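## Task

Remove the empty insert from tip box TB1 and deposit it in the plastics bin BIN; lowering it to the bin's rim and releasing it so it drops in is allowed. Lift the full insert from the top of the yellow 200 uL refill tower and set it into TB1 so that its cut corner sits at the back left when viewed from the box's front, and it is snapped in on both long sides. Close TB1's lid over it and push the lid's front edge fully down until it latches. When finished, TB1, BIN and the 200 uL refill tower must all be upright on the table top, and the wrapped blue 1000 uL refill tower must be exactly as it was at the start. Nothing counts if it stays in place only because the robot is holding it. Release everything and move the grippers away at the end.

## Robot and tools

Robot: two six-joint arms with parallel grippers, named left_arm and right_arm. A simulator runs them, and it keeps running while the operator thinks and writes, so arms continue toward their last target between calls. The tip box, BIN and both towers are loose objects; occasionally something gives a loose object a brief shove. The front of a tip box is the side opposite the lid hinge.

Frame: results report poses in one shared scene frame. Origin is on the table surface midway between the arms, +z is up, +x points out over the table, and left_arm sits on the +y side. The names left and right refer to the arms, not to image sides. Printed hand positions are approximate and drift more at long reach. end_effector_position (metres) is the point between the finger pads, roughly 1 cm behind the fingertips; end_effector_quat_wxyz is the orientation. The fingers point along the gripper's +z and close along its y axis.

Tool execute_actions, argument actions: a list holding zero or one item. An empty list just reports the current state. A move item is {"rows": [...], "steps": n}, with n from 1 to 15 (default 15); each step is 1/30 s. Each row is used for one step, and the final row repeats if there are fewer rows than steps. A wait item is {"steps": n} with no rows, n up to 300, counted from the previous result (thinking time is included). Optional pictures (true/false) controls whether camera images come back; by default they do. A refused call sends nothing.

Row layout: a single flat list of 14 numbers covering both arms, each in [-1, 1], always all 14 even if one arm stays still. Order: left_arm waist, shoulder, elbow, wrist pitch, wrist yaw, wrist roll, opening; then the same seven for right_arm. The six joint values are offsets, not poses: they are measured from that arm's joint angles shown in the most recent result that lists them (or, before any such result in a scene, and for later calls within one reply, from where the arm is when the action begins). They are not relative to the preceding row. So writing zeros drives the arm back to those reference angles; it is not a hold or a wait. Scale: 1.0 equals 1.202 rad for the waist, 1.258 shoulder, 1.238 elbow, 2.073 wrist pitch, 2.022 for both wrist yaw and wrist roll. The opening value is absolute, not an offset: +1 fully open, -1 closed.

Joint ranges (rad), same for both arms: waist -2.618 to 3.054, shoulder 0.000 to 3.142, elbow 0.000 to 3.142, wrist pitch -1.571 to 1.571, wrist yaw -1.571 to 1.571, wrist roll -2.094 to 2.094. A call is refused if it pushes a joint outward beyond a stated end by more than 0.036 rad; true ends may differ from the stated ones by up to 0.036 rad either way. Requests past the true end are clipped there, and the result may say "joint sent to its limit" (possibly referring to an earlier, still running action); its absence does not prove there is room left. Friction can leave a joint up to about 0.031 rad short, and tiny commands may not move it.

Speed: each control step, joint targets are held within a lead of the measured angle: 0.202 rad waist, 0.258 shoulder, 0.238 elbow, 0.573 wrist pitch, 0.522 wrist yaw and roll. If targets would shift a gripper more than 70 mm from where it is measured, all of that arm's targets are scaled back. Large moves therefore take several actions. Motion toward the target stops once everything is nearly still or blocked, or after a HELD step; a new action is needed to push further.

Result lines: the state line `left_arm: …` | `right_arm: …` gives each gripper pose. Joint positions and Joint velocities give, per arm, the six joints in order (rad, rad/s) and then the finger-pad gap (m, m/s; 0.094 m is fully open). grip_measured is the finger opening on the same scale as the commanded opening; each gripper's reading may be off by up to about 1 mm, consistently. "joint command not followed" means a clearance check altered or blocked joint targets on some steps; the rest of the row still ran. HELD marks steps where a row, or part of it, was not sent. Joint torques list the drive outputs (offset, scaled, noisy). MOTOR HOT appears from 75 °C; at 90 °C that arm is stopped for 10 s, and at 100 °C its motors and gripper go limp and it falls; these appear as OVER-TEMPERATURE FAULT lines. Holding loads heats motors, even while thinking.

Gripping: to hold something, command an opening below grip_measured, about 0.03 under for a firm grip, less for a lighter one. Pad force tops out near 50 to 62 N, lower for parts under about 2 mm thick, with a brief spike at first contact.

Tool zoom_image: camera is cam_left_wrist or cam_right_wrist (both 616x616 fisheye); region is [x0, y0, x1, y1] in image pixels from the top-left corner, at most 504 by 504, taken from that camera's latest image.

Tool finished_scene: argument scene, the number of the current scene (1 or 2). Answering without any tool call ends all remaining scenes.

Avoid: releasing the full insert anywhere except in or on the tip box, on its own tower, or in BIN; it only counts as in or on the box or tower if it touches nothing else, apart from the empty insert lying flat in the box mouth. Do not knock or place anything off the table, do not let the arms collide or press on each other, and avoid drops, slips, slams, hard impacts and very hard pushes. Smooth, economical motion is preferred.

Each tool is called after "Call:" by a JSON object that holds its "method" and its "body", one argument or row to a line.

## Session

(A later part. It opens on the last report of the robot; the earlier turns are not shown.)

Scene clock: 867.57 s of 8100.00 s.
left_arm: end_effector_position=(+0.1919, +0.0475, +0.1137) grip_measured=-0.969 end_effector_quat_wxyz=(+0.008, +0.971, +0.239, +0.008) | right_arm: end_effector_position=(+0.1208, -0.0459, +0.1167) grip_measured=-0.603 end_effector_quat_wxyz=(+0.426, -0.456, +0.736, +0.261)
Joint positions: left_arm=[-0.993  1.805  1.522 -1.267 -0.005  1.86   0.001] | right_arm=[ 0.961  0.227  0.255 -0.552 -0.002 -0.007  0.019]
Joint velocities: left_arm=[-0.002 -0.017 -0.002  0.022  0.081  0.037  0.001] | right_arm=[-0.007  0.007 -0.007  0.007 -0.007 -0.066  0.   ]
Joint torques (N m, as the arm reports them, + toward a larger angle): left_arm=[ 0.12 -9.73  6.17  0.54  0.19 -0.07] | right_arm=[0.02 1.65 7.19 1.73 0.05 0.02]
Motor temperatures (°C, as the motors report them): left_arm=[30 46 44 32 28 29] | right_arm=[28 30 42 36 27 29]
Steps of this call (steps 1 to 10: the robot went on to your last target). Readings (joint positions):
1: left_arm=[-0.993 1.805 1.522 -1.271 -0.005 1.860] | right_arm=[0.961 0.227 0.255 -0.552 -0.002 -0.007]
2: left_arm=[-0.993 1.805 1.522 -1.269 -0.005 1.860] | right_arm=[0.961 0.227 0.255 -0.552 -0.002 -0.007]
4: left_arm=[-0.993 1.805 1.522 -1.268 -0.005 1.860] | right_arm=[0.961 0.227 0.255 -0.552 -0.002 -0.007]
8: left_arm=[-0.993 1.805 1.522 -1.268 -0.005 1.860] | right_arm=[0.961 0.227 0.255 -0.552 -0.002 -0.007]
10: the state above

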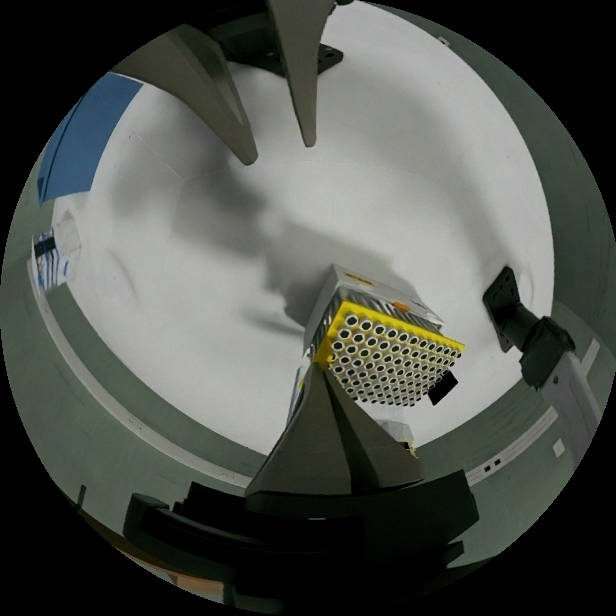

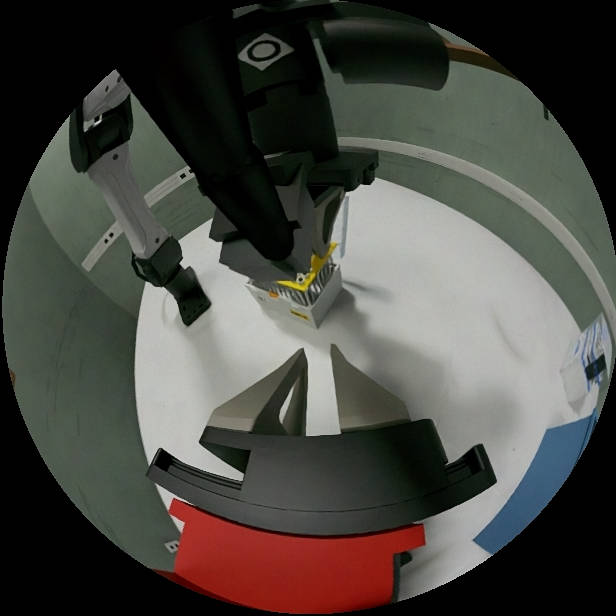

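Call:
{"method": "execute_actions", "body": {
  "actions": [
    {"rows": [[0,0,-0.015,0.012,0,0,-1,0,0,0,0,0,0,-0.6],[0,0,-0.03,0.02,0,0,-1,0,0,0,0,0,0,-0.6],[0,0,-0.04,0.027,0,0,-1,0,0,0,0,0,0,-0.6],[0,0,-0.05,0.033,0,0,-1,0,0,0,0,0,0,-0.6],[0,0,-0.06,0.039,0,0,-1,0,0,0,0,0,0,-0.6],[0,0,-0.07,0.043,0,0,-1,0,0,0,0,0,0,-0.6],[0,0,-0.08,0.046,0,0,-1,0,0,0,0,0,0,-0.6]], "steps": 15}
  ],
  "pictures": false
}}

Call:
{"method": "execute_actions", "body": {
  "actions": [
    {"steps": 10}
  ]
}}

Call:
{"method": "zoom_image", "body": {
  "camera": "cam_left_wrist",
  "region": [240, 240, 500, 460]
}}

Call:
{"method": "zoom_image", "body": {
  "camera": "cam_right_wrist",
  "region": [200, 150, 400, 350]
}}

Scene clock: 876.73 s of 8100.00 s.
left_arm: end_effector_position=(+0.1944, +0.0452, +0.1100) grip_measured=-0.969 end_effector_quat_wxyz=(+0.025, +0.971, +0.239, +0.018) | right_arm: end_effector_position=(+0.1208, -0.0459, +0.1167) grip_measured=-0.603 end_effector_quat_wxyz=(+0.426, -0.456, +0.736, +0.261)
Joint positions: left_arm=[-0.993  1.78   1.475 -1.203 -0.006  1.86   0.001] | right_arm=[ 0.961  0.227  0.255 -0.552 -0.002 -0.007  0.019]
Joint velocities: left_arm=[ 0.002 -0.002 -0.007  0.007 -0.051 -0.051 -0.001] | right_arm=[-0.017  0.012  0.017 -0.081 -0.066 -0.081  0.001]
Joint torques (N m, as the arm reports them, + toward a larger angle): left_arm=[ 0.15 -7.23  3.3   0.86  0.2  -0.08] | right_arm=[0.03 1.71 7.21 1.72 0.06 0.01]
Motor temperatures (°C, as the motors report them): left_arm=[30 48 43 32 28 29] | right_arm=[28 30 42 36 27 29]
Steps of this call (steps 1 to 15: the robot went on to your last target; steps 16 to 90: nothing new was sent; then 5.67 s passed at rest; steps 91 to 105: all 15 steps of this action). Readings (joint positions):
91: left_arm=[-0.993 1.805 1.522 -1.266 -0.005 1.860] | right_arm=[0.961 0.227 0.255 -0.552 -0.002 -0.007]
92: left_arm=[-0.993 1.805 1.520 -1.261 -0.005 1.860] | right_arm=[0.961 0.227 0.255 -0.552 -0.002 -0.007]
94: left_arm=[-0.993 1.804 1.508 -1.244 -0.007 1.860] | right_arm=[0.961 0.227 0.255 -0.552 -0.002 -0.007]
98: left_arm=[-0.993 1.785 1.482 -1.214 -0.006 1.860] | right_arm=[0.961 0.227 0.255 -0.552 -0.002 -0.007]
105: the state above

Scene clock: 877.07 s of 8100.00 s.
left_arm: end_effector_position=(+0.1943, +0.0452, +0.1099) grip_measured=-0.969 end_effector_quat_wxyz=(+0.025, +0.971, +0.239, +0.018) | right_arm: end_effector_position=(+0.1208, -0.0459, +0.1167) grip_measured=-0.603 end_effector_quat_wxyz=(+0.426, -0.456, +0.736, +0.261)
Joint positions: left_arm=[-0.993  1.78   1.475 -1.203 -0.006  1.86   0.001] | right_arm=[ 0.961  0.227  0.255 -0.552 -0.002 -0.007  0.019]
Joint velocities: left_arm=[ 0.002 -0.012 -0.012  0.022 -0.022 -0.007  0.001] | right_arm=[ 0.022 -0.002  0.002 -0.037  0.066  0.022 -0.001]
Joint torques (N m, as the arm reports them, + toward a larger angle): left_arm=[ 0.14 -7.23  3.29  0.87  0.19 -0.09] | right_arm=[-0.05  1.69  7.19  1.74  0.05  0.02]
Motor temperatures (°C, as the motors report them): left_arm=[30 48 43 32 28 29] | right_arm=[28 30 42 36 27 29]
Steps of this call (steps 1 to 10: the robot went on to your last target). Readings (joint positions):
1: left_arm=[-0.993 1.780 1.475 -1.203 -0.006 1.860] | right_arm=[0.961 0.227 0.255 -0.552 -0.002 -0.007]
2: left_arm=[-0.993 1.780 1.475 -1.203 -0.006 1.860] | right_arm=[0.961 0.227 0.255 -0.552 -0.002 -0.007]
4: left_arm=[-0.993 1.780 1.475 -1.203 -0.006 1.860] | right_arm=[0.961 0.227 0.255 -0.552 -0.002 -0.007]
8: left_arm=[-0.993 1.780 1.475 -1.203 -0.006 1.860] | right_arm=[0.961 0.227 0.255 -0.552 -0.002 -0.007]
10: the state above

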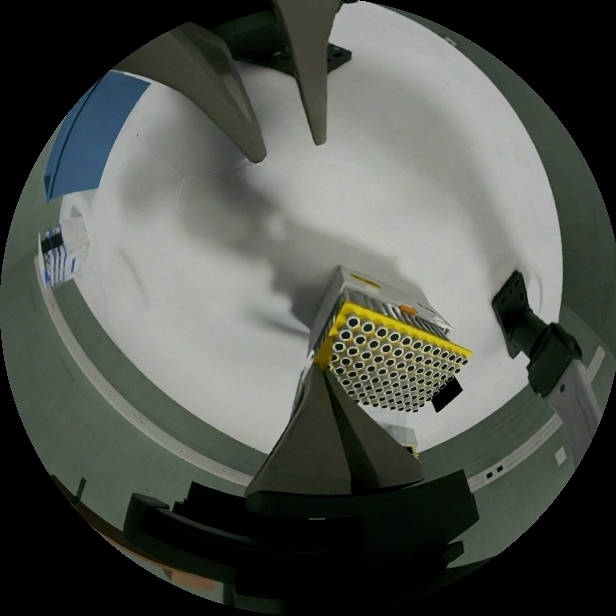

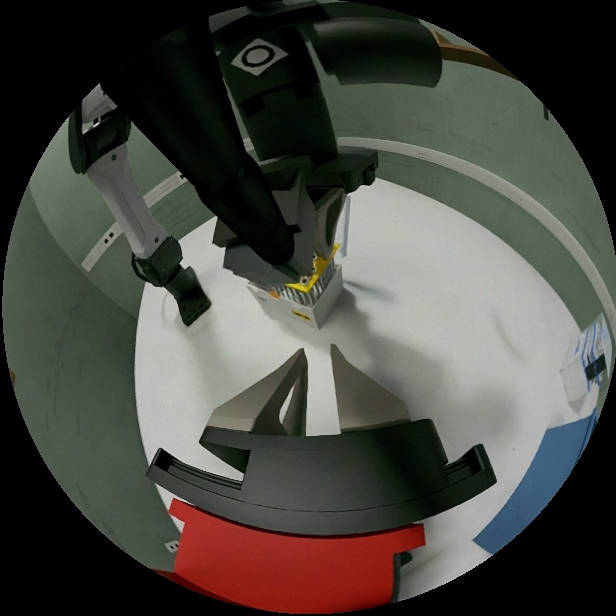

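Region (240, 240, 500, 460) of cam_left_wrist's 616x616 image, scaled by 1.938, with more detail than that image has; it fills the top 426 rows of this view, and the rest is white.

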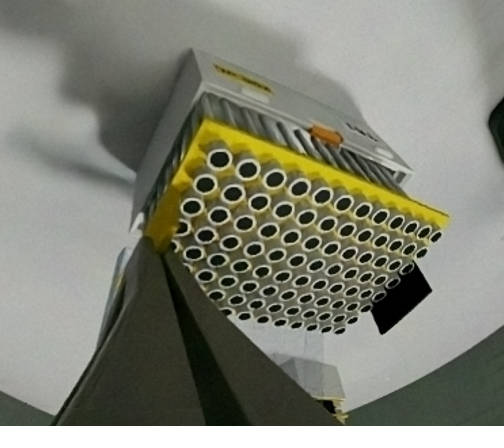

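Region (200, 150, 400, 350) of cam_right_wrist's 616x616 image, scaled by 2.520, with more detail than that image has.

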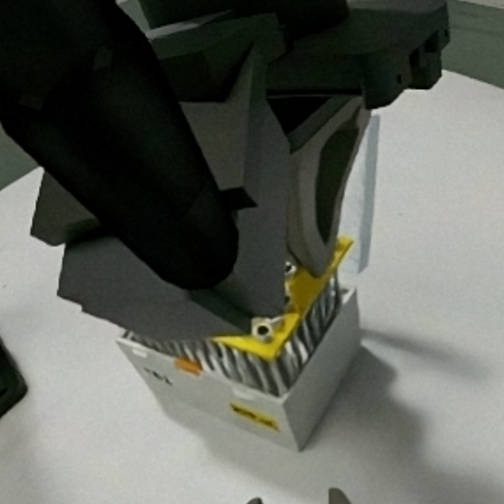

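Call:
{"method": "execute_actions", "body": {
  "actions": [
    {"rows": [[0,0,0.02,-0.015,0,0,-1,0,0,0,0,0,0,-0.6],[0,0,0.04,-0.03,0,0,-1,0,0,0,0,0,0,-0.6],[0,0,0.055,-0.04,0,0,-1,0,0,0,0,0,0,-0.6],[0,0,0.07,-0.05,0,0,-1,0,0,0,0,0,0,-0.6],[0,0,0.07,-0.055,0,0,-1,0,0,0,0,0,0,-0.6],[0,0.006,0.07,-0.055,0,0,-1,0,0,0,0,0,0,-0.6],[0.01,0.012,0.07,-0.055,0,0,-1,0,0,0,0,0,0,-0.6],[0.016,0.018,0.07,-0.055,0,0,-1,0,0,0,0,0,0,-0.6],[0.022,0.024,0.07,-0.055,0,0,-1,0,0,0,0,0,0,-0.6]], "steps": 15}
  ],
  "pictures": false
}}

Call:
{"method": "execute_actions", "body": {
  "actions": [
    {"steps": 10}
  ]
}}

Call:
{"method": "zoom_image", "body": {
  "camera": "cam_left_wrist",
  "region": [280, 250, 480, 400]
}}

Call:
{"method": "zoom_image", "body": {
  "camera": "cam_right_wrist",
  "region": [230, 220, 370, 340]
}}

Scene clock: 895.37 s of 8100.00 s.
left_arm: end_effector_position=(+0.1958, +0.0515, +0.1250) grip_measured=-0.969 end_effector_quat_wxyz=(+0.012, +0.969, +0.247, +0.011) | right_arm: end_effector_position=(+0.1208, -0.0459, +0.1167) grip_measured=-0.603 end_effector_quat_wxyz=(+0.426, -0.456, +0.736, +0.261)
Joint positions: left_arm=[-0.977  1.793  1.551 -1.297 -0.006  1.86   0.001] | right_arm=[ 0.961  0.227  0.255 -0.552 -0.002 -0.007  0.019]
Joint velocities: left_arm=[ 0.032  0.012 -0.012 -0.051  0.051 -0.037  0.001] | right_arm=[-0.042 -0.007  0.002 -0.022 -0.007  0.022 -0.001]
Joint torques (N m, as the arm reports them, + toward a larger angle): left_arm=[ 1.16 -8.14  8.56  0.31  0.17 -0.08] | right_arm=[0.01 1.69 7.17 1.73 0.05 0.03]
Motor temperatures (°C, as the motors report them): left_arm=[30 48 41 33 28 29] | right_arm=[28 30 43 37 27 29]
Steps of this call (steps 1 to 15: the robot went on to your last target; steps 16 to 90: nothing new was sent; then 14.80 s passed at rest; steps 91 to 105: all 15 steps of this action). Readings (joint positions):
91: left_arm=[-0.993 1.779 1.480 -1.209 -0.006 1.860] | right_arm=[0.961 0.227 0.255 -0.552 -0.002 -0.007]
92: left_arm=[-0.993 1.779 1.487 -1.220 -0.006 1.860] | right_arm=[0.961 0.227 0.255 -0.552 -0.002 -0.007]
94: left_arm=[-0.993 1.779 1.511 -1.244 -0.006 1.860] | right_arm=[0.961 0.227 0.255 -0.552 -0.002 -0.007]
98: left_arm=[-0.992 1.779 1.551 -1.273 -0.006 1.860] | right_arm=[0.961 0.227 0.255 -0.552 -0.002 -0.007]
105: the state above

Scene clock: 895.70 s of 8100.00 s.
left_arm: end_effector_position=(+0.1948, +0.0524, +0.1248) grip_measured=-0.969 end_effector_quat_wxyz=(+0.010, +0.969, +0.247, +0.010) | right_arm: end_effector_position=(+0.1208, -0.0459, +0.1167) grip_measured=-0.603 end_effector_quat_wxyz=(+0.426, -0.456, +0.736, +0.261)
Joint positions: left_arm=[-0.977  1.793  1.551 -1.302 -0.006  1.86   0.001] | right_arm=[ 0.961  0.227  0.255 -0.552 -0.002 -0.007  0.019]
Joint velocities: left_arm=[-0.007 -0.002 -0.002  0.007  0.051  0.022 -0.001] | right_arm=[ 0.007 -0.027  0.017 -0.022 -0.051 -0.022  0.   ]
Joint torques (N m, as the arm reports them, + toward a larger angle): left_arm=[ 1.   -8.04  8.61  0.3   0.2  -0.08] | right_arm=[0.02 1.75 7.19 1.73 0.05 0.02]
Motor temperatures (°C, as the motors report them): left_arm=[30 48 41 33 28 29] | right_arm=[28 30 43 37 27 29]
Steps of this call (steps 1 to 10: the robot went on to your last target). Readings (joint positions):
1: left_arm=[-0.977 1.793 1.551 -1.298 -0.006 1.860] | right_arm=[0.961 0.227 0.255 -0.552 -0.002 -0.007]
2: left_arm=[-0.977 1.793 1.551 -1.299 -0.006 1.860] | right_arm=[0.961 0.227 0.255 -0.552 -0.002 -0.007]
4: left_arm=[-0.977 1.793 1.551 -1.300 -0.006 1.860] | right_arm=[0.961 0.227 0.255 -0.552 -0.002 -0.007]
8: left_arm=[-0.977 1.793 1.551 -1.302 -0.006 1.860] | right_arm=[0.961 0.227 0.255 -0.552 -0.002 -0.007]
10: the state above

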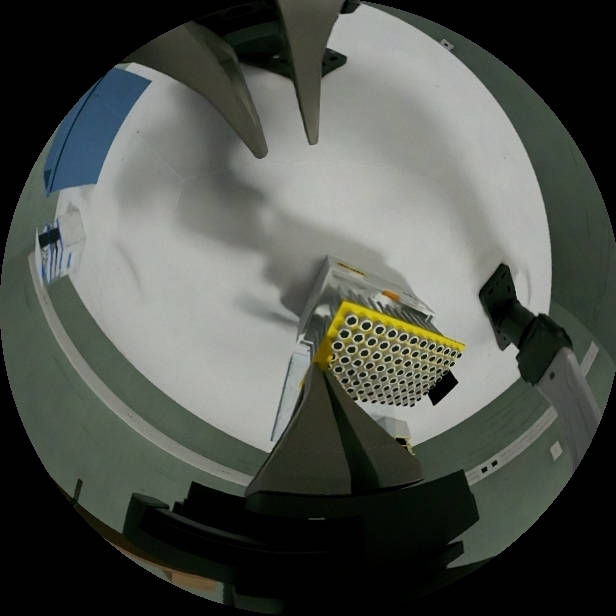

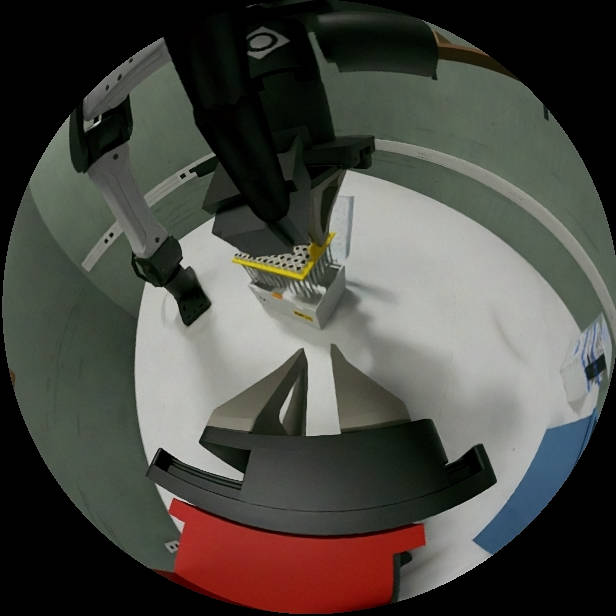

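Region (280, 250, 480, 400) of cam_left_wrist's 616x616 image, scaled by 2.520, with more detail than that image has; it fills the top 378 rows of this view, and the rest is white.

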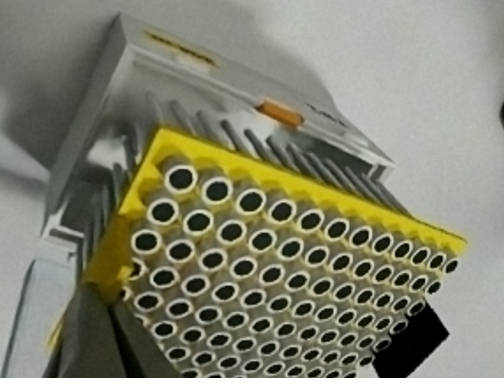

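Region (230, 220, 370, 340) of cam_right_wrist's 616x616 image, scaled by 3.600, with more detail than that image has; it fills the top 432 rows of this view, and the rest is white.

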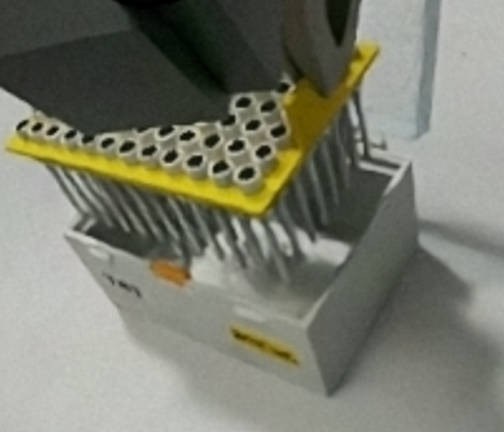

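Call:
{"method": "execute_actions", "body": {
  "actions": [
    {"rows": [[0,0.008,0,0.008,0,0.01,-1,0,0,0,0,0,0,-0.6],[0,0.016,0,0.016,0,0.02,-1,0,0,0,0,0,0,-0.6],[0,0.025,0,0.024,0,0.03,-1,0,0,0,0,0,0,-0.6],[0,0.025,0,0.024,0,0.03,-1,0,0,0,0,0,0,-0.6],[0,0.025,0,0.024,0,0.03,-1,0,0,0,0,0,0,-0.6],[0,0.025,-0.01,0.024,0,0.03,-1,0,0,0,0,0,0,-0.6],[0,0.025,-0.02,0.024,0,0.03,-1,0,0,0,0,0,0,-0.6],[0,0.025,-0.031,0.024,0,0.03,-1,0,0,0,0,0,0,-0.6]], "steps": 15}
  ],
  "pictures": false
}}

Call:
{"method": "execute_actions", "body": {
  "actions": [
    {"steps": 10}
  ]
}}

Call:
{"method": "zoom_image", "body": {
  "camera": "cam_left_wrist",
  "region": [280, 250, 480, 400]
}}

Call:
{"method": "zoom_image", "body": {
  "camera": "cam_right_wrist",
  "region": [230, 220, 370, 340]
}}

Scene clock: 912.33 s of 8100.00 s.
left_arm: end_effector_position=(+0.1983, +0.0490, +0.1159) grip_measured=-0.969 end_effector_quat_wxyz=(+0.013, +0.975, +0.223, +0.012) | right_arm: end_effector_position=(+0.1208, -0.0459, +0.1167) grip_measured=-0.603 end_effector_quat_wxyz=(+0.426, -0.456, +0.736, +0.261)
Joint positions: left_arm=[-0.977  1.806  1.531 -1.262 -0.006  1.909  0.001] | right_arm=[ 0.961  0.227  0.255 -0.552 -0.002 -0.007  0.019]
Joint velocities: left_arm=[-0.002  0.007  0.002 -0.051 -0.007  0.007 -0.002] | right_arm=[-0.002 -0.002  0.017  0.037  0.007  0.007 -0.   ]
Joint torques (N m, as the arm reports them, + toward a larger angle): left_arm=[ 0.09 -8.02  6.13  0.54  0.19  0.02] | right_arm=[-0.02  1.71  7.18  1.73  0.05  0.02]
Motor temperatures (°C, as the motors report them): left_arm=[30 48 43 32 28 29] | right_arm=[28 29 43 37 27 29]
Steps of this call (steps 1 to 15: the robot went on to your last target; steps 16 to 90: nothing new was sent; then 13.13 s passed at rest; steps 91 to 105: all 15 steps of this action). Readings (joint positions):
91: left_arm=[-0.977 1.793 1.551 -1.302 -0.006 1.862] | right_arm=[0.961 0.227 0.255 -0.552 -0.002 -0.007]
92: left_arm=[-0.977 1.793 1.551 -1.299 -0.006 1.866] | right_arm=[0.961 0.227 0.255 -0.552 -0.002 -0.007]
94: left_arm=[-0.977 1.796 1.551 -1.287 -0.006 1.881] | right_arm=[0.961 0.227 0.255 -0.552 -0.002 -0.007]
98: left_arm=[-0.977 1.806 1.548 -1.268 -0.006 1.899] | right_arm=[0.961 0.227 0.255 -0.552 -0.002 -0.007]
105: the state above

Scene clock: 912.67 s of 8100.00 s.
left_arm: end_effector_position=(+0.1986, +0.0487, +0.1159) grip_measured=-0.969 end_effector_quat_wxyz=(+0.014, +0.975, +0.222, +0.012) | right_arm: end_effector_position=(+0.1208, -0.0459, +0.1167) grip_measured=-0.603 end_effector_quat_wxyz=(+0.426, -0.456, +0.736, +0.261)
Joint positions: left_arm=[-0.977  1.806  1.531 -1.26  -0.006  1.911  0.001] | right_arm=[ 0.961  0.227  0.255 -0.552 -0.002 -0.007  0.019]
Joint velocities: left_arm=[-0.002 -0.022  0.017 -0.066 -0.066  0.022 -0.   ] | right_arm=[ 0.012 -0.002  0.002 -0.051 -0.022 -0.066 -0.   ]
Joint torques (N m, as the arm reports them, + toward a larger angle): left_arm=[ 0.13 -8.05  6.16  0.53  0.19  0.01] | right_arm=[-0.05  1.69  7.18  1.73  0.06  0.02]
Motor temperatures (°C, as the motors report them): left_arm=[30 48 43 32 28 29] | right_arm=[28 29 43 37 27 29]
Steps of this call (steps 1 to 10: the robot went on to your last target). Readings (joint positions):
1: left_arm=[-0.977 1.806 1.531 -1.261 -0.006 1.909] | right_arm=[0.961 0.227 0.255 -0.552 -0.002 -0.007]
2: left_arm=[-0.977 1.806 1.531 -1.261 -0.006 1.910] | right_arm=[0.961 0.227 0.255 -0.552 -0.002 -0.007]
4: left_arm=[-0.977 1.806 1.531 -1.261 -0.006 1.910] | right_arm=[0.961 0.227 0.255 -0.552 -0.002 -0.007]
8: left_arm=[-0.977 1.806 1.531 -1.260 -0.006 1.911] | right_arm=[0.961 0.227 0.255 -0.552 -0.002 -0.007]
10: the state above

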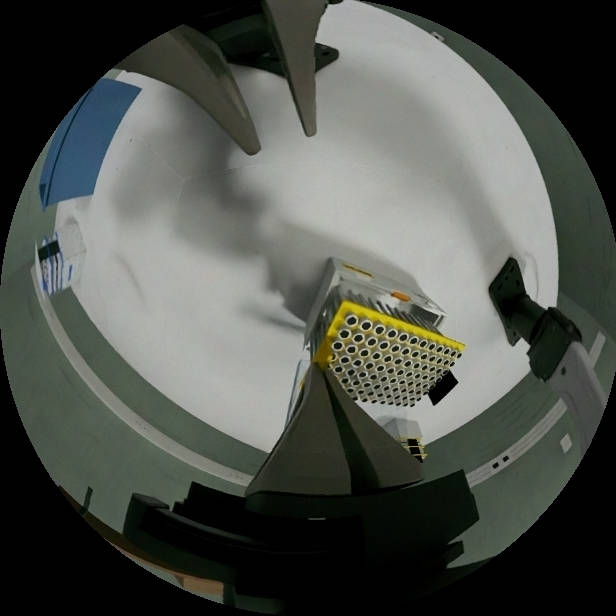

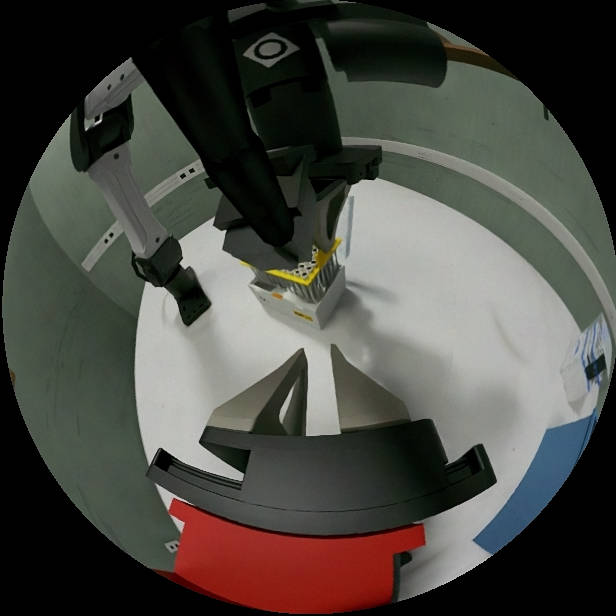

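Region (280, 250, 480, 400) of cam_left_wrist's 616x616 image, scaled by 2.520, with more detail than that image has; it fills the top 378 rows of this view, and the rest is white.

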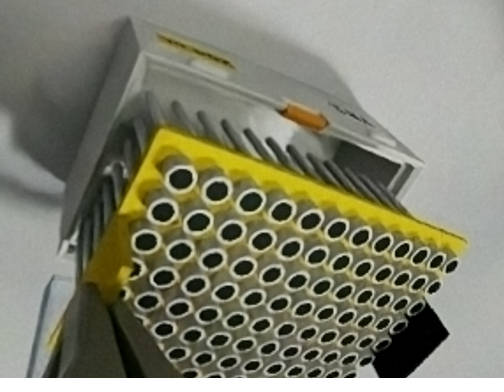

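Region (230, 220, 370, 340) of cam_right_wrist's 616x616 image, scaled by 3.600, with more detail than that image has; it fills the top 432 rows of this view, and the rest is white.

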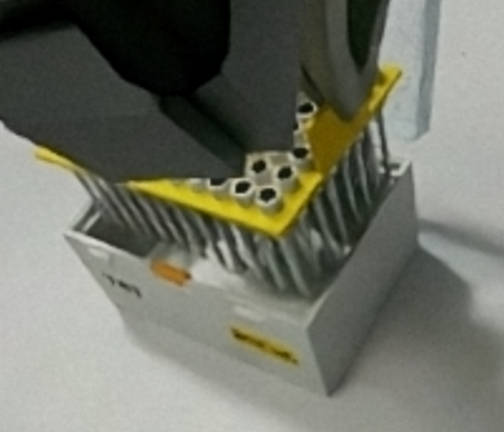

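Call:
{"method": "execute_actions", "body": {
  "actions": [
    {"rows": [[0,0,0,-0.008,0,0,-1,0,0,0,0,0,0,-0.6],[0,0,0,-0.0155,0,0,-1,0,0,0,0,0,0,-0.6]], "steps": 15}
  ]
}}

Call:
{"method": "zoom_image", "body": {
  "camera": "cam_left_wrist",
  "region": [280, 250, 480, 400]
}}

Call:
{"method": "zoom_image", "body": {
  "camera": "cam_right_wrist",
  "region": [230, 220, 370, 340]
}}

Scene clock: 922.37 s of 8100.00 s.
left_arm: end_effector_position=(+0.1958, +0.0515, +0.1158) grip_measured=-0.969 end_effector_quat_wxyz=(+0.007, +0.975, +0.222, +0.008) | right_arm: end_effector_position=(+0.1208, -0.0459, +0.1167) grip_measured=-0.603 end_effector_quat_wxyz=(+0.426, -0.456, +0.736, +0.261)
Joint positions: left_arm=[-0.977  1.806  1.531 -1.277 -0.006  1.911  0.001] | right_arm=[ 0.961  0.227  0.255 -0.552 -0.002 -0.007  0.019]
Joint velocities: left_arm=[ 0.012  0.007 -0.017 -0.007 -0.037 -0.051 -0.   ] | right_arm=[-0.017 -0.012 -0.012  0.007 -0.022 -0.007 -0.   ]
Joint torques (N m, as the arm reports them, + toward a larger angle): left_arm=[ 0.13 -9.72  7.66  0.27  0.19 -0.08] | right_arm=[-0.05  1.69  7.2   1.72  0.06  0.02]
Motor temperatures (°C, as the motors report them): left_arm=[30 49 42 32 28 29] | right_arm=[28 29 43 38 27 29]
Steps of this call (steps 1 to 15: the robot went on to your last target; steps 16 to 90: nothing new was sent; then 6.20 s passed at rest; steps 91 to 105: all 15 steps of this action). Readings (joint positions):
91: left_arm=[-0.977 1.806 1.531 -1.260 -0.006 1.911] | right_arm=[0.961 0.227 0.255 -0.552 -0.002 -0.007]
92: left_arm=[-0.977 1.806 1.531 -1.261 -0.006 1.911] | right_arm=[0.961 0.227 0.255 -0.552 -0.002 -0.007]
94: left_arm=[-0.977 1.806 1.531 -1.267 -0.006 1.911] | right_arm=[0.961 0.227 0.255 -0.552 -0.002 -0.007]
98: left_arm=[-0.977 1.806 1.531 -1.274 -0.006 1.911] | right_arm=[0.961 0.227 0.255 -0.552 -0.002 -0.007]
105: the state above

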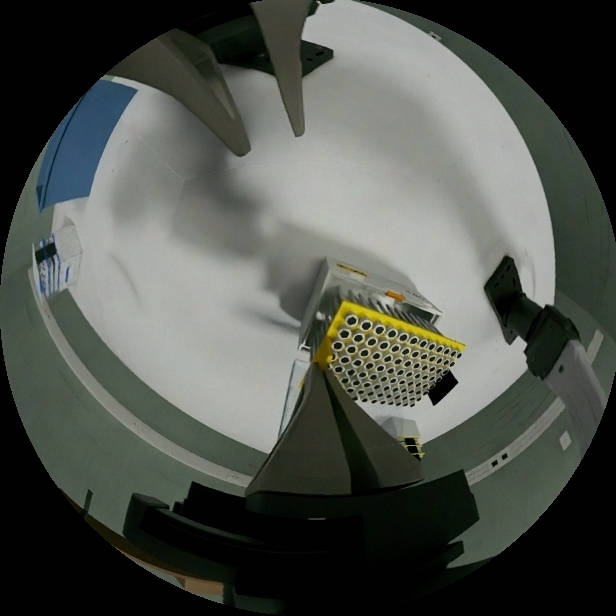

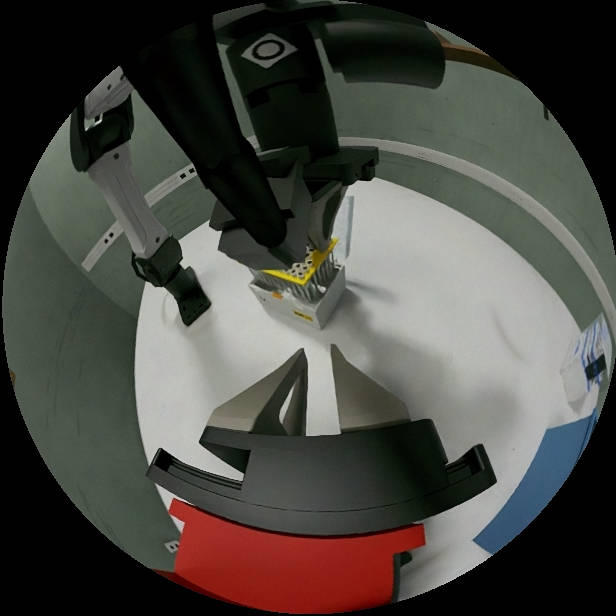

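Region (280, 250, 480, 400) of cam_left_wrist's 616x616 image, scaled by 2.520, with more detail than that image has; it fills the top 378 rows of this view, and the rest is white.

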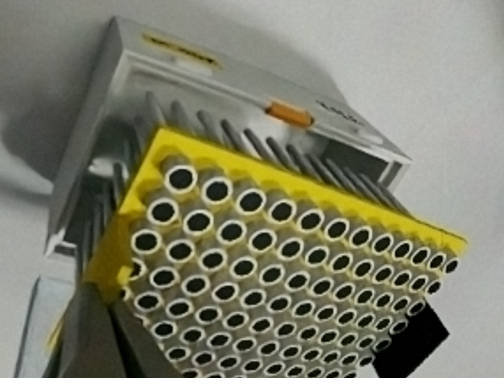

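Region (230, 220, 370, 340) of cam_right_wrist's 616x616 image, scaled by 3.600, with more detail than that image has; it fills the top 432 rows of this view, and the rest is white.

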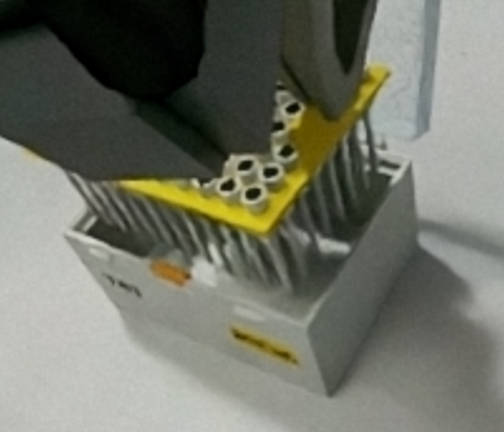

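Call:
{"method": "execute_actions", "body": {
  "actions": [
    {"rows": [[0,0,-0.008,0.006,0,0,-1,0,0,0,0,0,0,-0.6],[0,0,-0.014,0.008,0,0,-1,0,0,0,0,0,0,-0.6],[0,0,-0.018,0.0105,0,0,-1,0,0,0,0,0,0,-0.6],[0,0,-0.022,0.013,0,0,-1,0,0,0,0,0,0,-0.6],[0,0,-0.026,0.0155,0,0,-1,0,0,0,0,0,0,-0.6],[0,0,-0.03,0.018,0,0,-1,0,0,0,0,0,0,-0.6],[0,0,-0.034,0.0205,0,0,-1,0,0,0,0,0,0,-0.6],[0,0,-0.038,0.023,0,0,-1,0,0,0,0,0,0,-0.6],[0,0,-0.042,0.0255,0,0,-1,0,0,0,0,0,0,-0.6],[0,0,-0.046,0.028,0,0,-1,0,0,0,0,0,0,-0.6],[0,0,-0.05,0.03,0,0,-1,0,0,0,0,0,0,-0.6],[0,0,-0.054,0.031,0,0,-1,0,0,0,0,0,0,-0.6]], "steps": 15}
  ],
  "pictures": false
}}

Call:
{"method": "execute_actions", "body": {
  "actions": [
    {"steps": 10}
  ]
}}

Call:
{"method": "zoom_image", "body": {
  "camera": "cam_left_wrist",
  "region": [280, 250, 480, 400]
}}

Scene clock: 930.63 s of 8100.00 s.
left_arm: end_effector_position=(+0.1951, +0.0521, +0.1038) grip_measured=-0.969 end_effector_quat_wxyz=(+0.006, +0.975, +0.222, +0.008) | right_arm: end_effector_position=(+0.1208, -0.0459, +0.1167) grip_measured=-0.603 end_effector_quat_wxyz=(+0.426, -0.456, +0.736, +0.261)
Joint positions: left_arm=[-0.977  1.806  1.483 -1.23  -0.006  1.911  0.001] | right_arm=[ 0.961  0.227  0.255 -0.552 -0.002 -0.007  0.019]
Joint velocities: left_arm=[ 0.007 -0.007 -0.032  0.007  0.037  0.051 -0.   ] | right_arm=[-0.002 -0.007 -0.002  0.022 -0.037 -0.007  0.   ]
Joint torques (N m, as the arm reports them, + toward a larger angle): left_arm=[ 0.16 -9.73  6.2   0.54  0.19 -0.09] | right_arm=[0.   1.7  7.15 1.73 0.06 0.02]
Motor temperatures (°C, as the motors report them): left_arm=[30 50 43 32 28 29] | right_arm=[28 29 43 38 27 29]
Steps of this call (steps 1 to 15: the robot went on to your last target; steps 16 to 90: nothing new was sent; then 4.77 s passed at rest; steps 91 to 105: all 15 steps of this action). Readings (joint positions):
91: left_arm=[-0.977 1.806 1.531 -1.277 -0.006 1.911] | right_arm=[0.961 0.227 0.255 -0.552 -0.002 -0.007]
92: left_arm=[-0.977 1.806 1.531 -1.276 -0.006 1.911] | right_arm=[0.961 0.227 0.255 -0.552 -0.002 -0.007]
94: left_arm=[-0.977 1.806 1.531 -1.271 -0.006 1.911] | right_arm=[0.961 0.227 0.255 -0.552 -0.002 -0.007]
98: left_arm=[-0.977 1.806 1.515 -1.253 -0.006 1.911] | right_arm=[0.961 0.227 0.255 -0.552 -0.002 -0.007]
105: the state above

Scene clock: 930.97 s of 8100.00 s.
left_arm: end_effector_position=(+0.1966, +0.0507, +0.1037) grip_measured=-0.969 end_effector_quat_wxyz=(+0.010, +0.975, +0.222, +0.010) | right_arm: end_effector_position=(+0.1208, -0.0459, +0.1167) grip_measured=-0.603 end_effector_quat_wxyz=(+0.426, -0.456, +0.736, +0.261)
Joint positions: left_arm=[-0.977  1.806  1.483 -1.221 -0.006  1.911  0.001] | right_arm=[ 0.961  0.227  0.255 -0.552 -0.002 -0.007  0.019]
Joint velocities: left_arm=[-0.007  0.007  0.007 -0.022 -0.022 -0.066 -0.   ] | right_arm=[ 0.007  0.012 -0.007 -0.037 -0.022  0.051 -0.   ]
Joint torques (N m, as the arm reports them, + toward a larger angle): left_arm=[ 0.16 -9.71  6.06  0.55  0.19 -0.07] | right_arm=[0.02 1.67 7.2  1.73 0.06 0.02]
Motor temperatures (°C, as the motors report them): left_arm=[30 50 43 32 28 29] | right_arm=[28 29 43 38 27 29]
Steps of this call (steps 1 to 10: the robot went on to your last target). Readings (joint positions):
1: left_arm=[-0.977 1.806 1.483 -1.229 -0.006 1.911] | right_arm=[0.961 0.227 0.255 -0.552 -0.002 -0.007]
2: left_arm=[-0.977 1.806 1.483 -1.227 -0.006 1.911] | right_arm=[0.961 0.227 0.255 -0.552 -0.002 -0.007]
4: left_arm=[-0.977 1.806 1.483 -1.224 -0.006 1.911] | right_arm=[0.961 0.227 0.255 -0.552 -0.002 -0.007]
8: left_arm=[-0.977 1.806 1.483 -1.221 -0.006 1.911] | right_arm=[0.961 0.227 0.255 -0.552 -0.002 -0.007]
10: the state above

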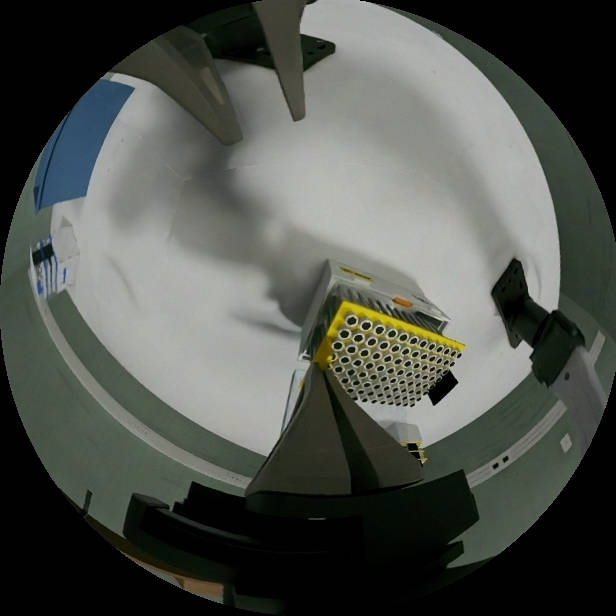

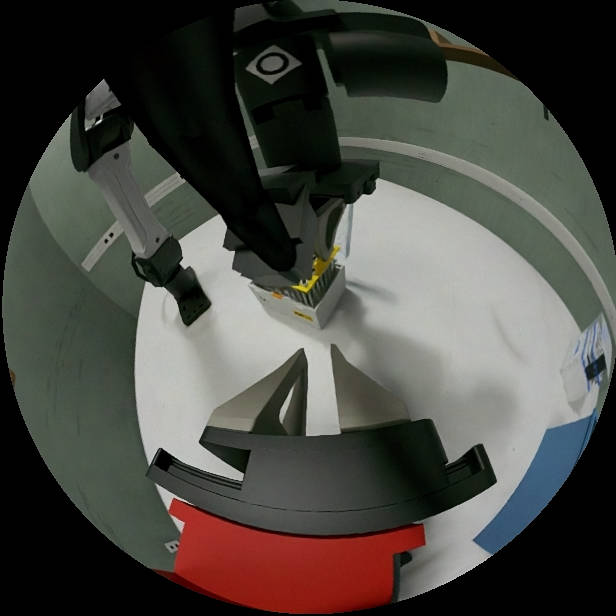

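Region (280, 250, 480, 400) of cam_left_wrist's 616x616 image, scaled by 2.520, with more detail than that image has; it fills the top 378 rows of this view, and the rest is white.

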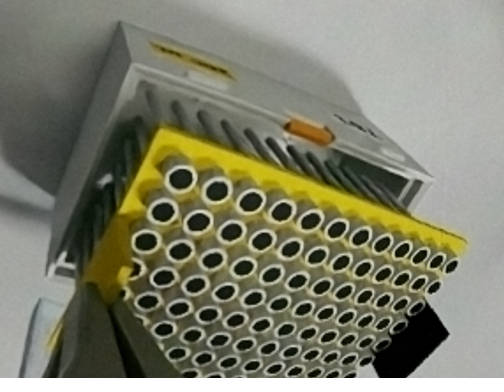

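Call:
{"method": "execute_actions", "body": {
  "actions": [
    {"rows": [[0,0,-0.012,0.005,0,0,-1,0,0,0,0,0,0,-0.6],[0,0,-0.019,0.009,0,0,-1,0,0,0,0,0,0,-0.6],[0,0,-0.025,0.013,0,0,-1,0,0,0,0,0,0,-0.6],[0,0,-0.031,0.017,0,0,-1,0,0,0,0,0,0,-0.6],[0,0,-0.037,0.021,0,0,-1,0,0,0,0,0,0,-0.6],[0,0,-0.043,0.025,0,0,-1,0,0,0,0,0,0,-0.6],[0,0,-0.049,0.029,0,0,-1,0,0,0,0,0,0,-0.6],[0,0,-0.055,0.033,0,0,-1,0,0,0,0,0,0,-0.6],[0,0,-0.061,0.037,0,0,-1,0,0,0,0,0,0,-0.6],[0,0,-0.067,0.041,0,0,-1,0,0,0,0,0,0,-0.6],[0,0,-0.073,0.045,0,0,-1,0,0,0,0,0,0,-0.6],[0,0,-0.079,0.049,0,0,-1,0,0,0,0,0,0,-0.6],[0,0,-0.085,0.052,0,0,-1,0,0,0,0,0,0,-0.6],[0,0,-0.091,0.055,0,0,-1,0,0,0,0,0,0,-0.6],[0,0,-0.095,0.056,0,0,-1,0,0,0,0,0,0,-0.6]], "steps": 15}
  ],
  "pictures": false
}}

Call:
{"method": "execute_actions", "body": {
  "actions": [
    {"steps": 12}
  ]
}}

Call:
{"method": "zoom_image", "body": {
  "camera": "cam_left_wrist",
  "region": [280, 250, 480, 400]
}}

Scene clock: 939.77 s of 8100.00 s.
left_arm: end_effector_position=(+0.1942, +0.0531, +0.0819) grip_measured=-0.969 end_effector_quat_wxyz=(+0.009, +0.975, +0.222, +0.009) | right_arm: end_effector_position=(+0.1208, -0.0459, +0.1167) grip_measured=-0.603 end_effector_quat_wxyz=(+0.426, -0.456, +0.736, +0.261)
Joint positions: left_arm=[-0.977  1.806  1.396 -1.137 -0.006  1.911  0.001] | right_arm=[ 0.961  0.227  0.255 -0.552 -0.002 -0.007  0.019]
Joint velocities: left_arm=[-0.002  0.002 -0.203  0.212 -0.022 -0.007  0.001] | right_arm=[-0.002  0.017  0.007 -0.081 -0.037 -0.022  0.   ]
Joint torques (N m, as the arm reports them, + toward a larger angle): left_arm=[ 0.19 -9.69  6.    0.46  0.19 -0.09] | right_arm=[-0.01  1.69  7.2   1.73  0.05  0.02]
Motor temperatures (°C, as the motors report them): left_arm=[30 51 42 32 28 29] | right_arm=[28 29 43 38 27 29]
Steps of this call (steps 1 to 15: the robot went on to your last target; steps 16 to 90: nothing new was sent; then 5.30 s passed at rest; steps 91 to 105: all 15 steps of this action). Readings (joint positions):
91: left_arm=[-0.977 1.806 1.483 -1.220 -0.006 1.911] | right_arm=[0.961 0.227 0.255 -0.552 -0.002 -0.007]
92: left_arm=[-0.977 1.806 1.483 -1.219 -0.006 1.911] | right_arm=[0.961 0.227 0.255 -0.552 -0.002 -0.007]
94: left_arm=[-0.977 1.806 1.478 -1.211 -0.006 1.911] | right_arm=[0.961 0.227 0.255 -0.552 -0.002 -0.007]
98: left_arm=[-0.977 1.806 1.448 -1.187 -0.006 1.911] | right_arm=[0.961 0.227 0.255 -0.552 -0.002 -0.007]
105: the state above

Scene clock: 940.17 s of 8100.00 s.
left_arm: end_effector_position=(+0.1941, +0.0532, +0.0792) grip_measured=-0.969 end_effector_quat_wxyz=(+0.009, +0.975, +0.222, +0.010) | right_arm: end_effector_position=(+0.1208, -0.0459, +0.1167) grip_measured=-0.603 end_effector_quat_wxyz=(+0.426, -0.456, +0.736, +0.261)
Joint positions: left_arm=[-0.977  1.806  1.385 -1.124 -0.006  1.911  0.001] | right_arm=[ 0.961  0.227  0.255 -0.552 -0.002 -0.007  0.019]
Joint velocities: left_arm=[-0.007 -0.007  0.002  0.022 -0.066  0.007  0.002] | right_arm=[ 0.002 -0.007 -0.002  0.037 -0.051 -0.037 -0.001]
Joint torques (N m, as the arm reports them, + toward a larger angle): left_arm=[ 0.13 -9.65  5.92  0.63  0.18 -0.08] | right_arm=[-0.01  1.7   7.17  1.72  0.06  0.01]
Motor temperatures (°C, as the motors report them): left_arm=[30 51 42 32 28 29] | right_arm=[28 29 43 38 27 29]
Steps of this call (steps 1 to 12: the robot went on to your last target). Readings (joint positions):
1: left_arm=[-0.977 1.806 1.391 -1.132 -0.006 1.911] | right_arm=[0.961 0.227 0.255 -0.552 -0.002 -0.007]
2: left_arm=[-0.977 1.806 1.387 -1.129 -0.006 1.911] | right_arm=[0.961 0.227 0.255 -0.552 -0.002 -0.007]
4: left_arm=[-0.977 1.806 1.385 -1.126 -0.006 1.911] | right_arm=[0.961 0.227 0.255 -0.552 -0.002 -0.007]
8: left_arm=[-0.977 1.806 1.385 -1.124 -0.006 1.911] | right_arm=[0.961 0.227 0.255 -0.552 -0.002 -0.007]
12: the state above

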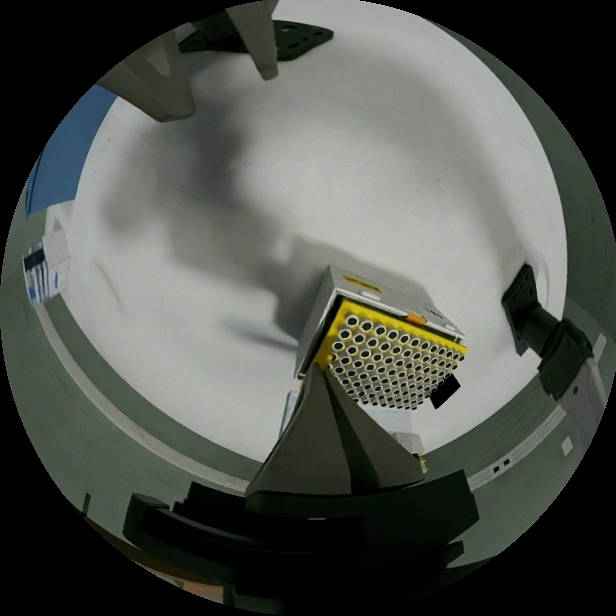

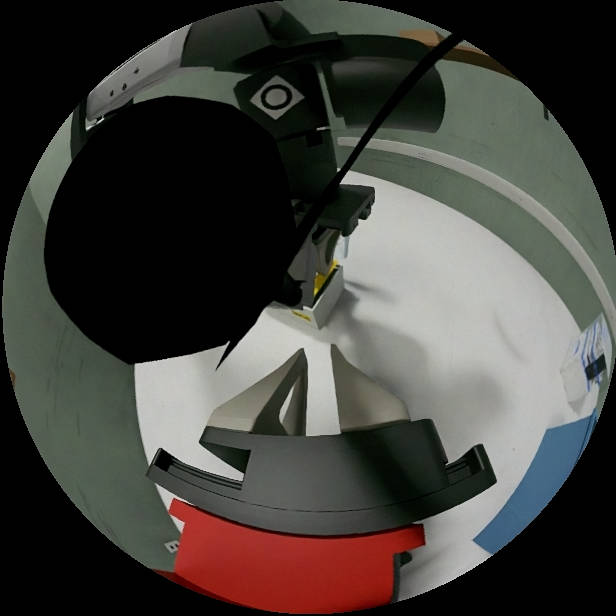

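Region (280, 250, 480, 400) of cam_left_wrist's 616x616 image, scaled by 2.520, with more detail than that image has; it fills the top 378 rows of this view, and the rest is white.

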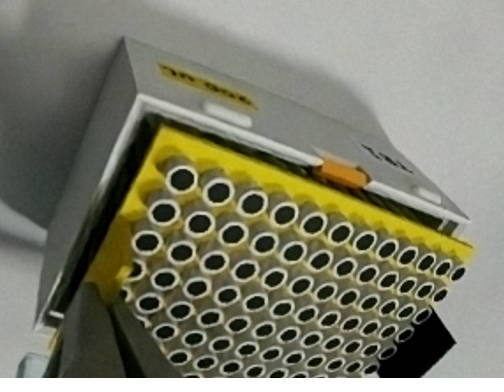

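Call:
{"method": "execute_actions", "body": {
  "actions": [
    {"rows": [[0,0,0.012,0,0,0,-1,0,0,0,0,0,0,-0.6],[0,0,0.024,0,0,0,-1,0,0,0,0,0,0,-0.6]], "steps": 15}
  ]
}}

Call:
{"method": "zoom_image", "body": {
  "camera": "cam_left_wrist",
  "region": [280, 250, 480, 400]
}}

Scene clock: 946.50 s of 8100.00 s.
left_arm: end_effector_position=(+0.1973, +0.0500, +0.0833) grip_measured=-0.969 end_effector_quat_wxyz=(+0.016, +0.975, +0.222, +0.014) | right_arm: end_effector_position=(+0.1208, -0.0459, +0.1167) grip_measured=-0.603 end_effector_quat_wxyz=(+0.426, -0.456, +0.736, +0.261)
Joint positions: left_arm=[-0.977  1.806  1.401 -1.124 -0.006  1.911  0.001] | right_arm=[ 0.961  0.227  0.255 -0.552 -0.002 -0.007  0.019]
Joint velocities: left_arm=[ 0.017  0.022 -0.017 -0.066 -0.066 -0.037 -0.   ] | right_arm=[ 0.012 -0.007  0.012 -0.051 -0.037 -0.007 -0.   ]
Joint torques (N m, as the arm reports them, + toward a larger angle): left_arm=[ 0.15 -9.66  8.86  0.48  0.2  -0.08] | right_arm=[0.   1.71 7.17 1.73 0.06 0.02]
Motor temperatures (°C, as the motors report them): left_arm=[30 52 42 32 28 29] | right_arm=[28 29 43 38 27 29]
Steps of this call (steps 1 to 30: the robot went on to your last target; steps 31 to 100: nothing new was sent; then 2.50 s passed at rest; steps 101 to 115: all 15 steps of this action). Readings (joint positions):
101: left_arm=[-0.977 1.806 1.385 -1.124 -0.006 1.911] | right_arm=[0.961 0.227 0.255 -0.552 -0.002 -0.007]
102: left_arm=[-0.977 1.806 1.387 -1.125 -0.006 1.911] | right_arm=[0.961 0.227 0.255 -0.552 -0.002 -0.007]
104: left_arm=[-0.977 1.806 1.394 -1.125 -0.006 1.911] | right_arm=[0.961 0.227 0.255 -0.552 -0.002 -0.007]
108: left_arm=[-0.977 1.806 1.401 -1.124 -0.006 1.911] | right_arm=[0.961 0.227 0.255 -0.552 -0.002 -0.007]
115: the state above

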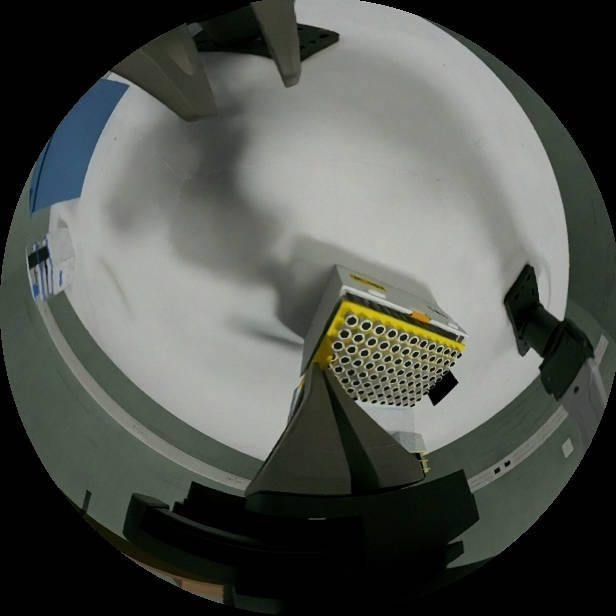

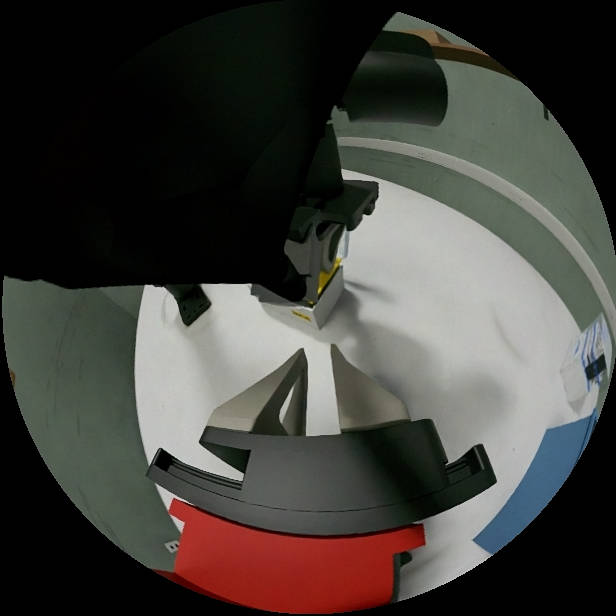

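Region (280, 250, 480, 400) of cam_left_wrist's 616x616 image, scaled by 2.520, with more detail than that image has; it fills the top 378 rows of this view, and the rest is white.

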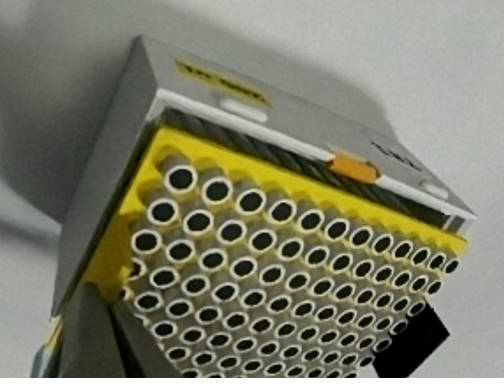

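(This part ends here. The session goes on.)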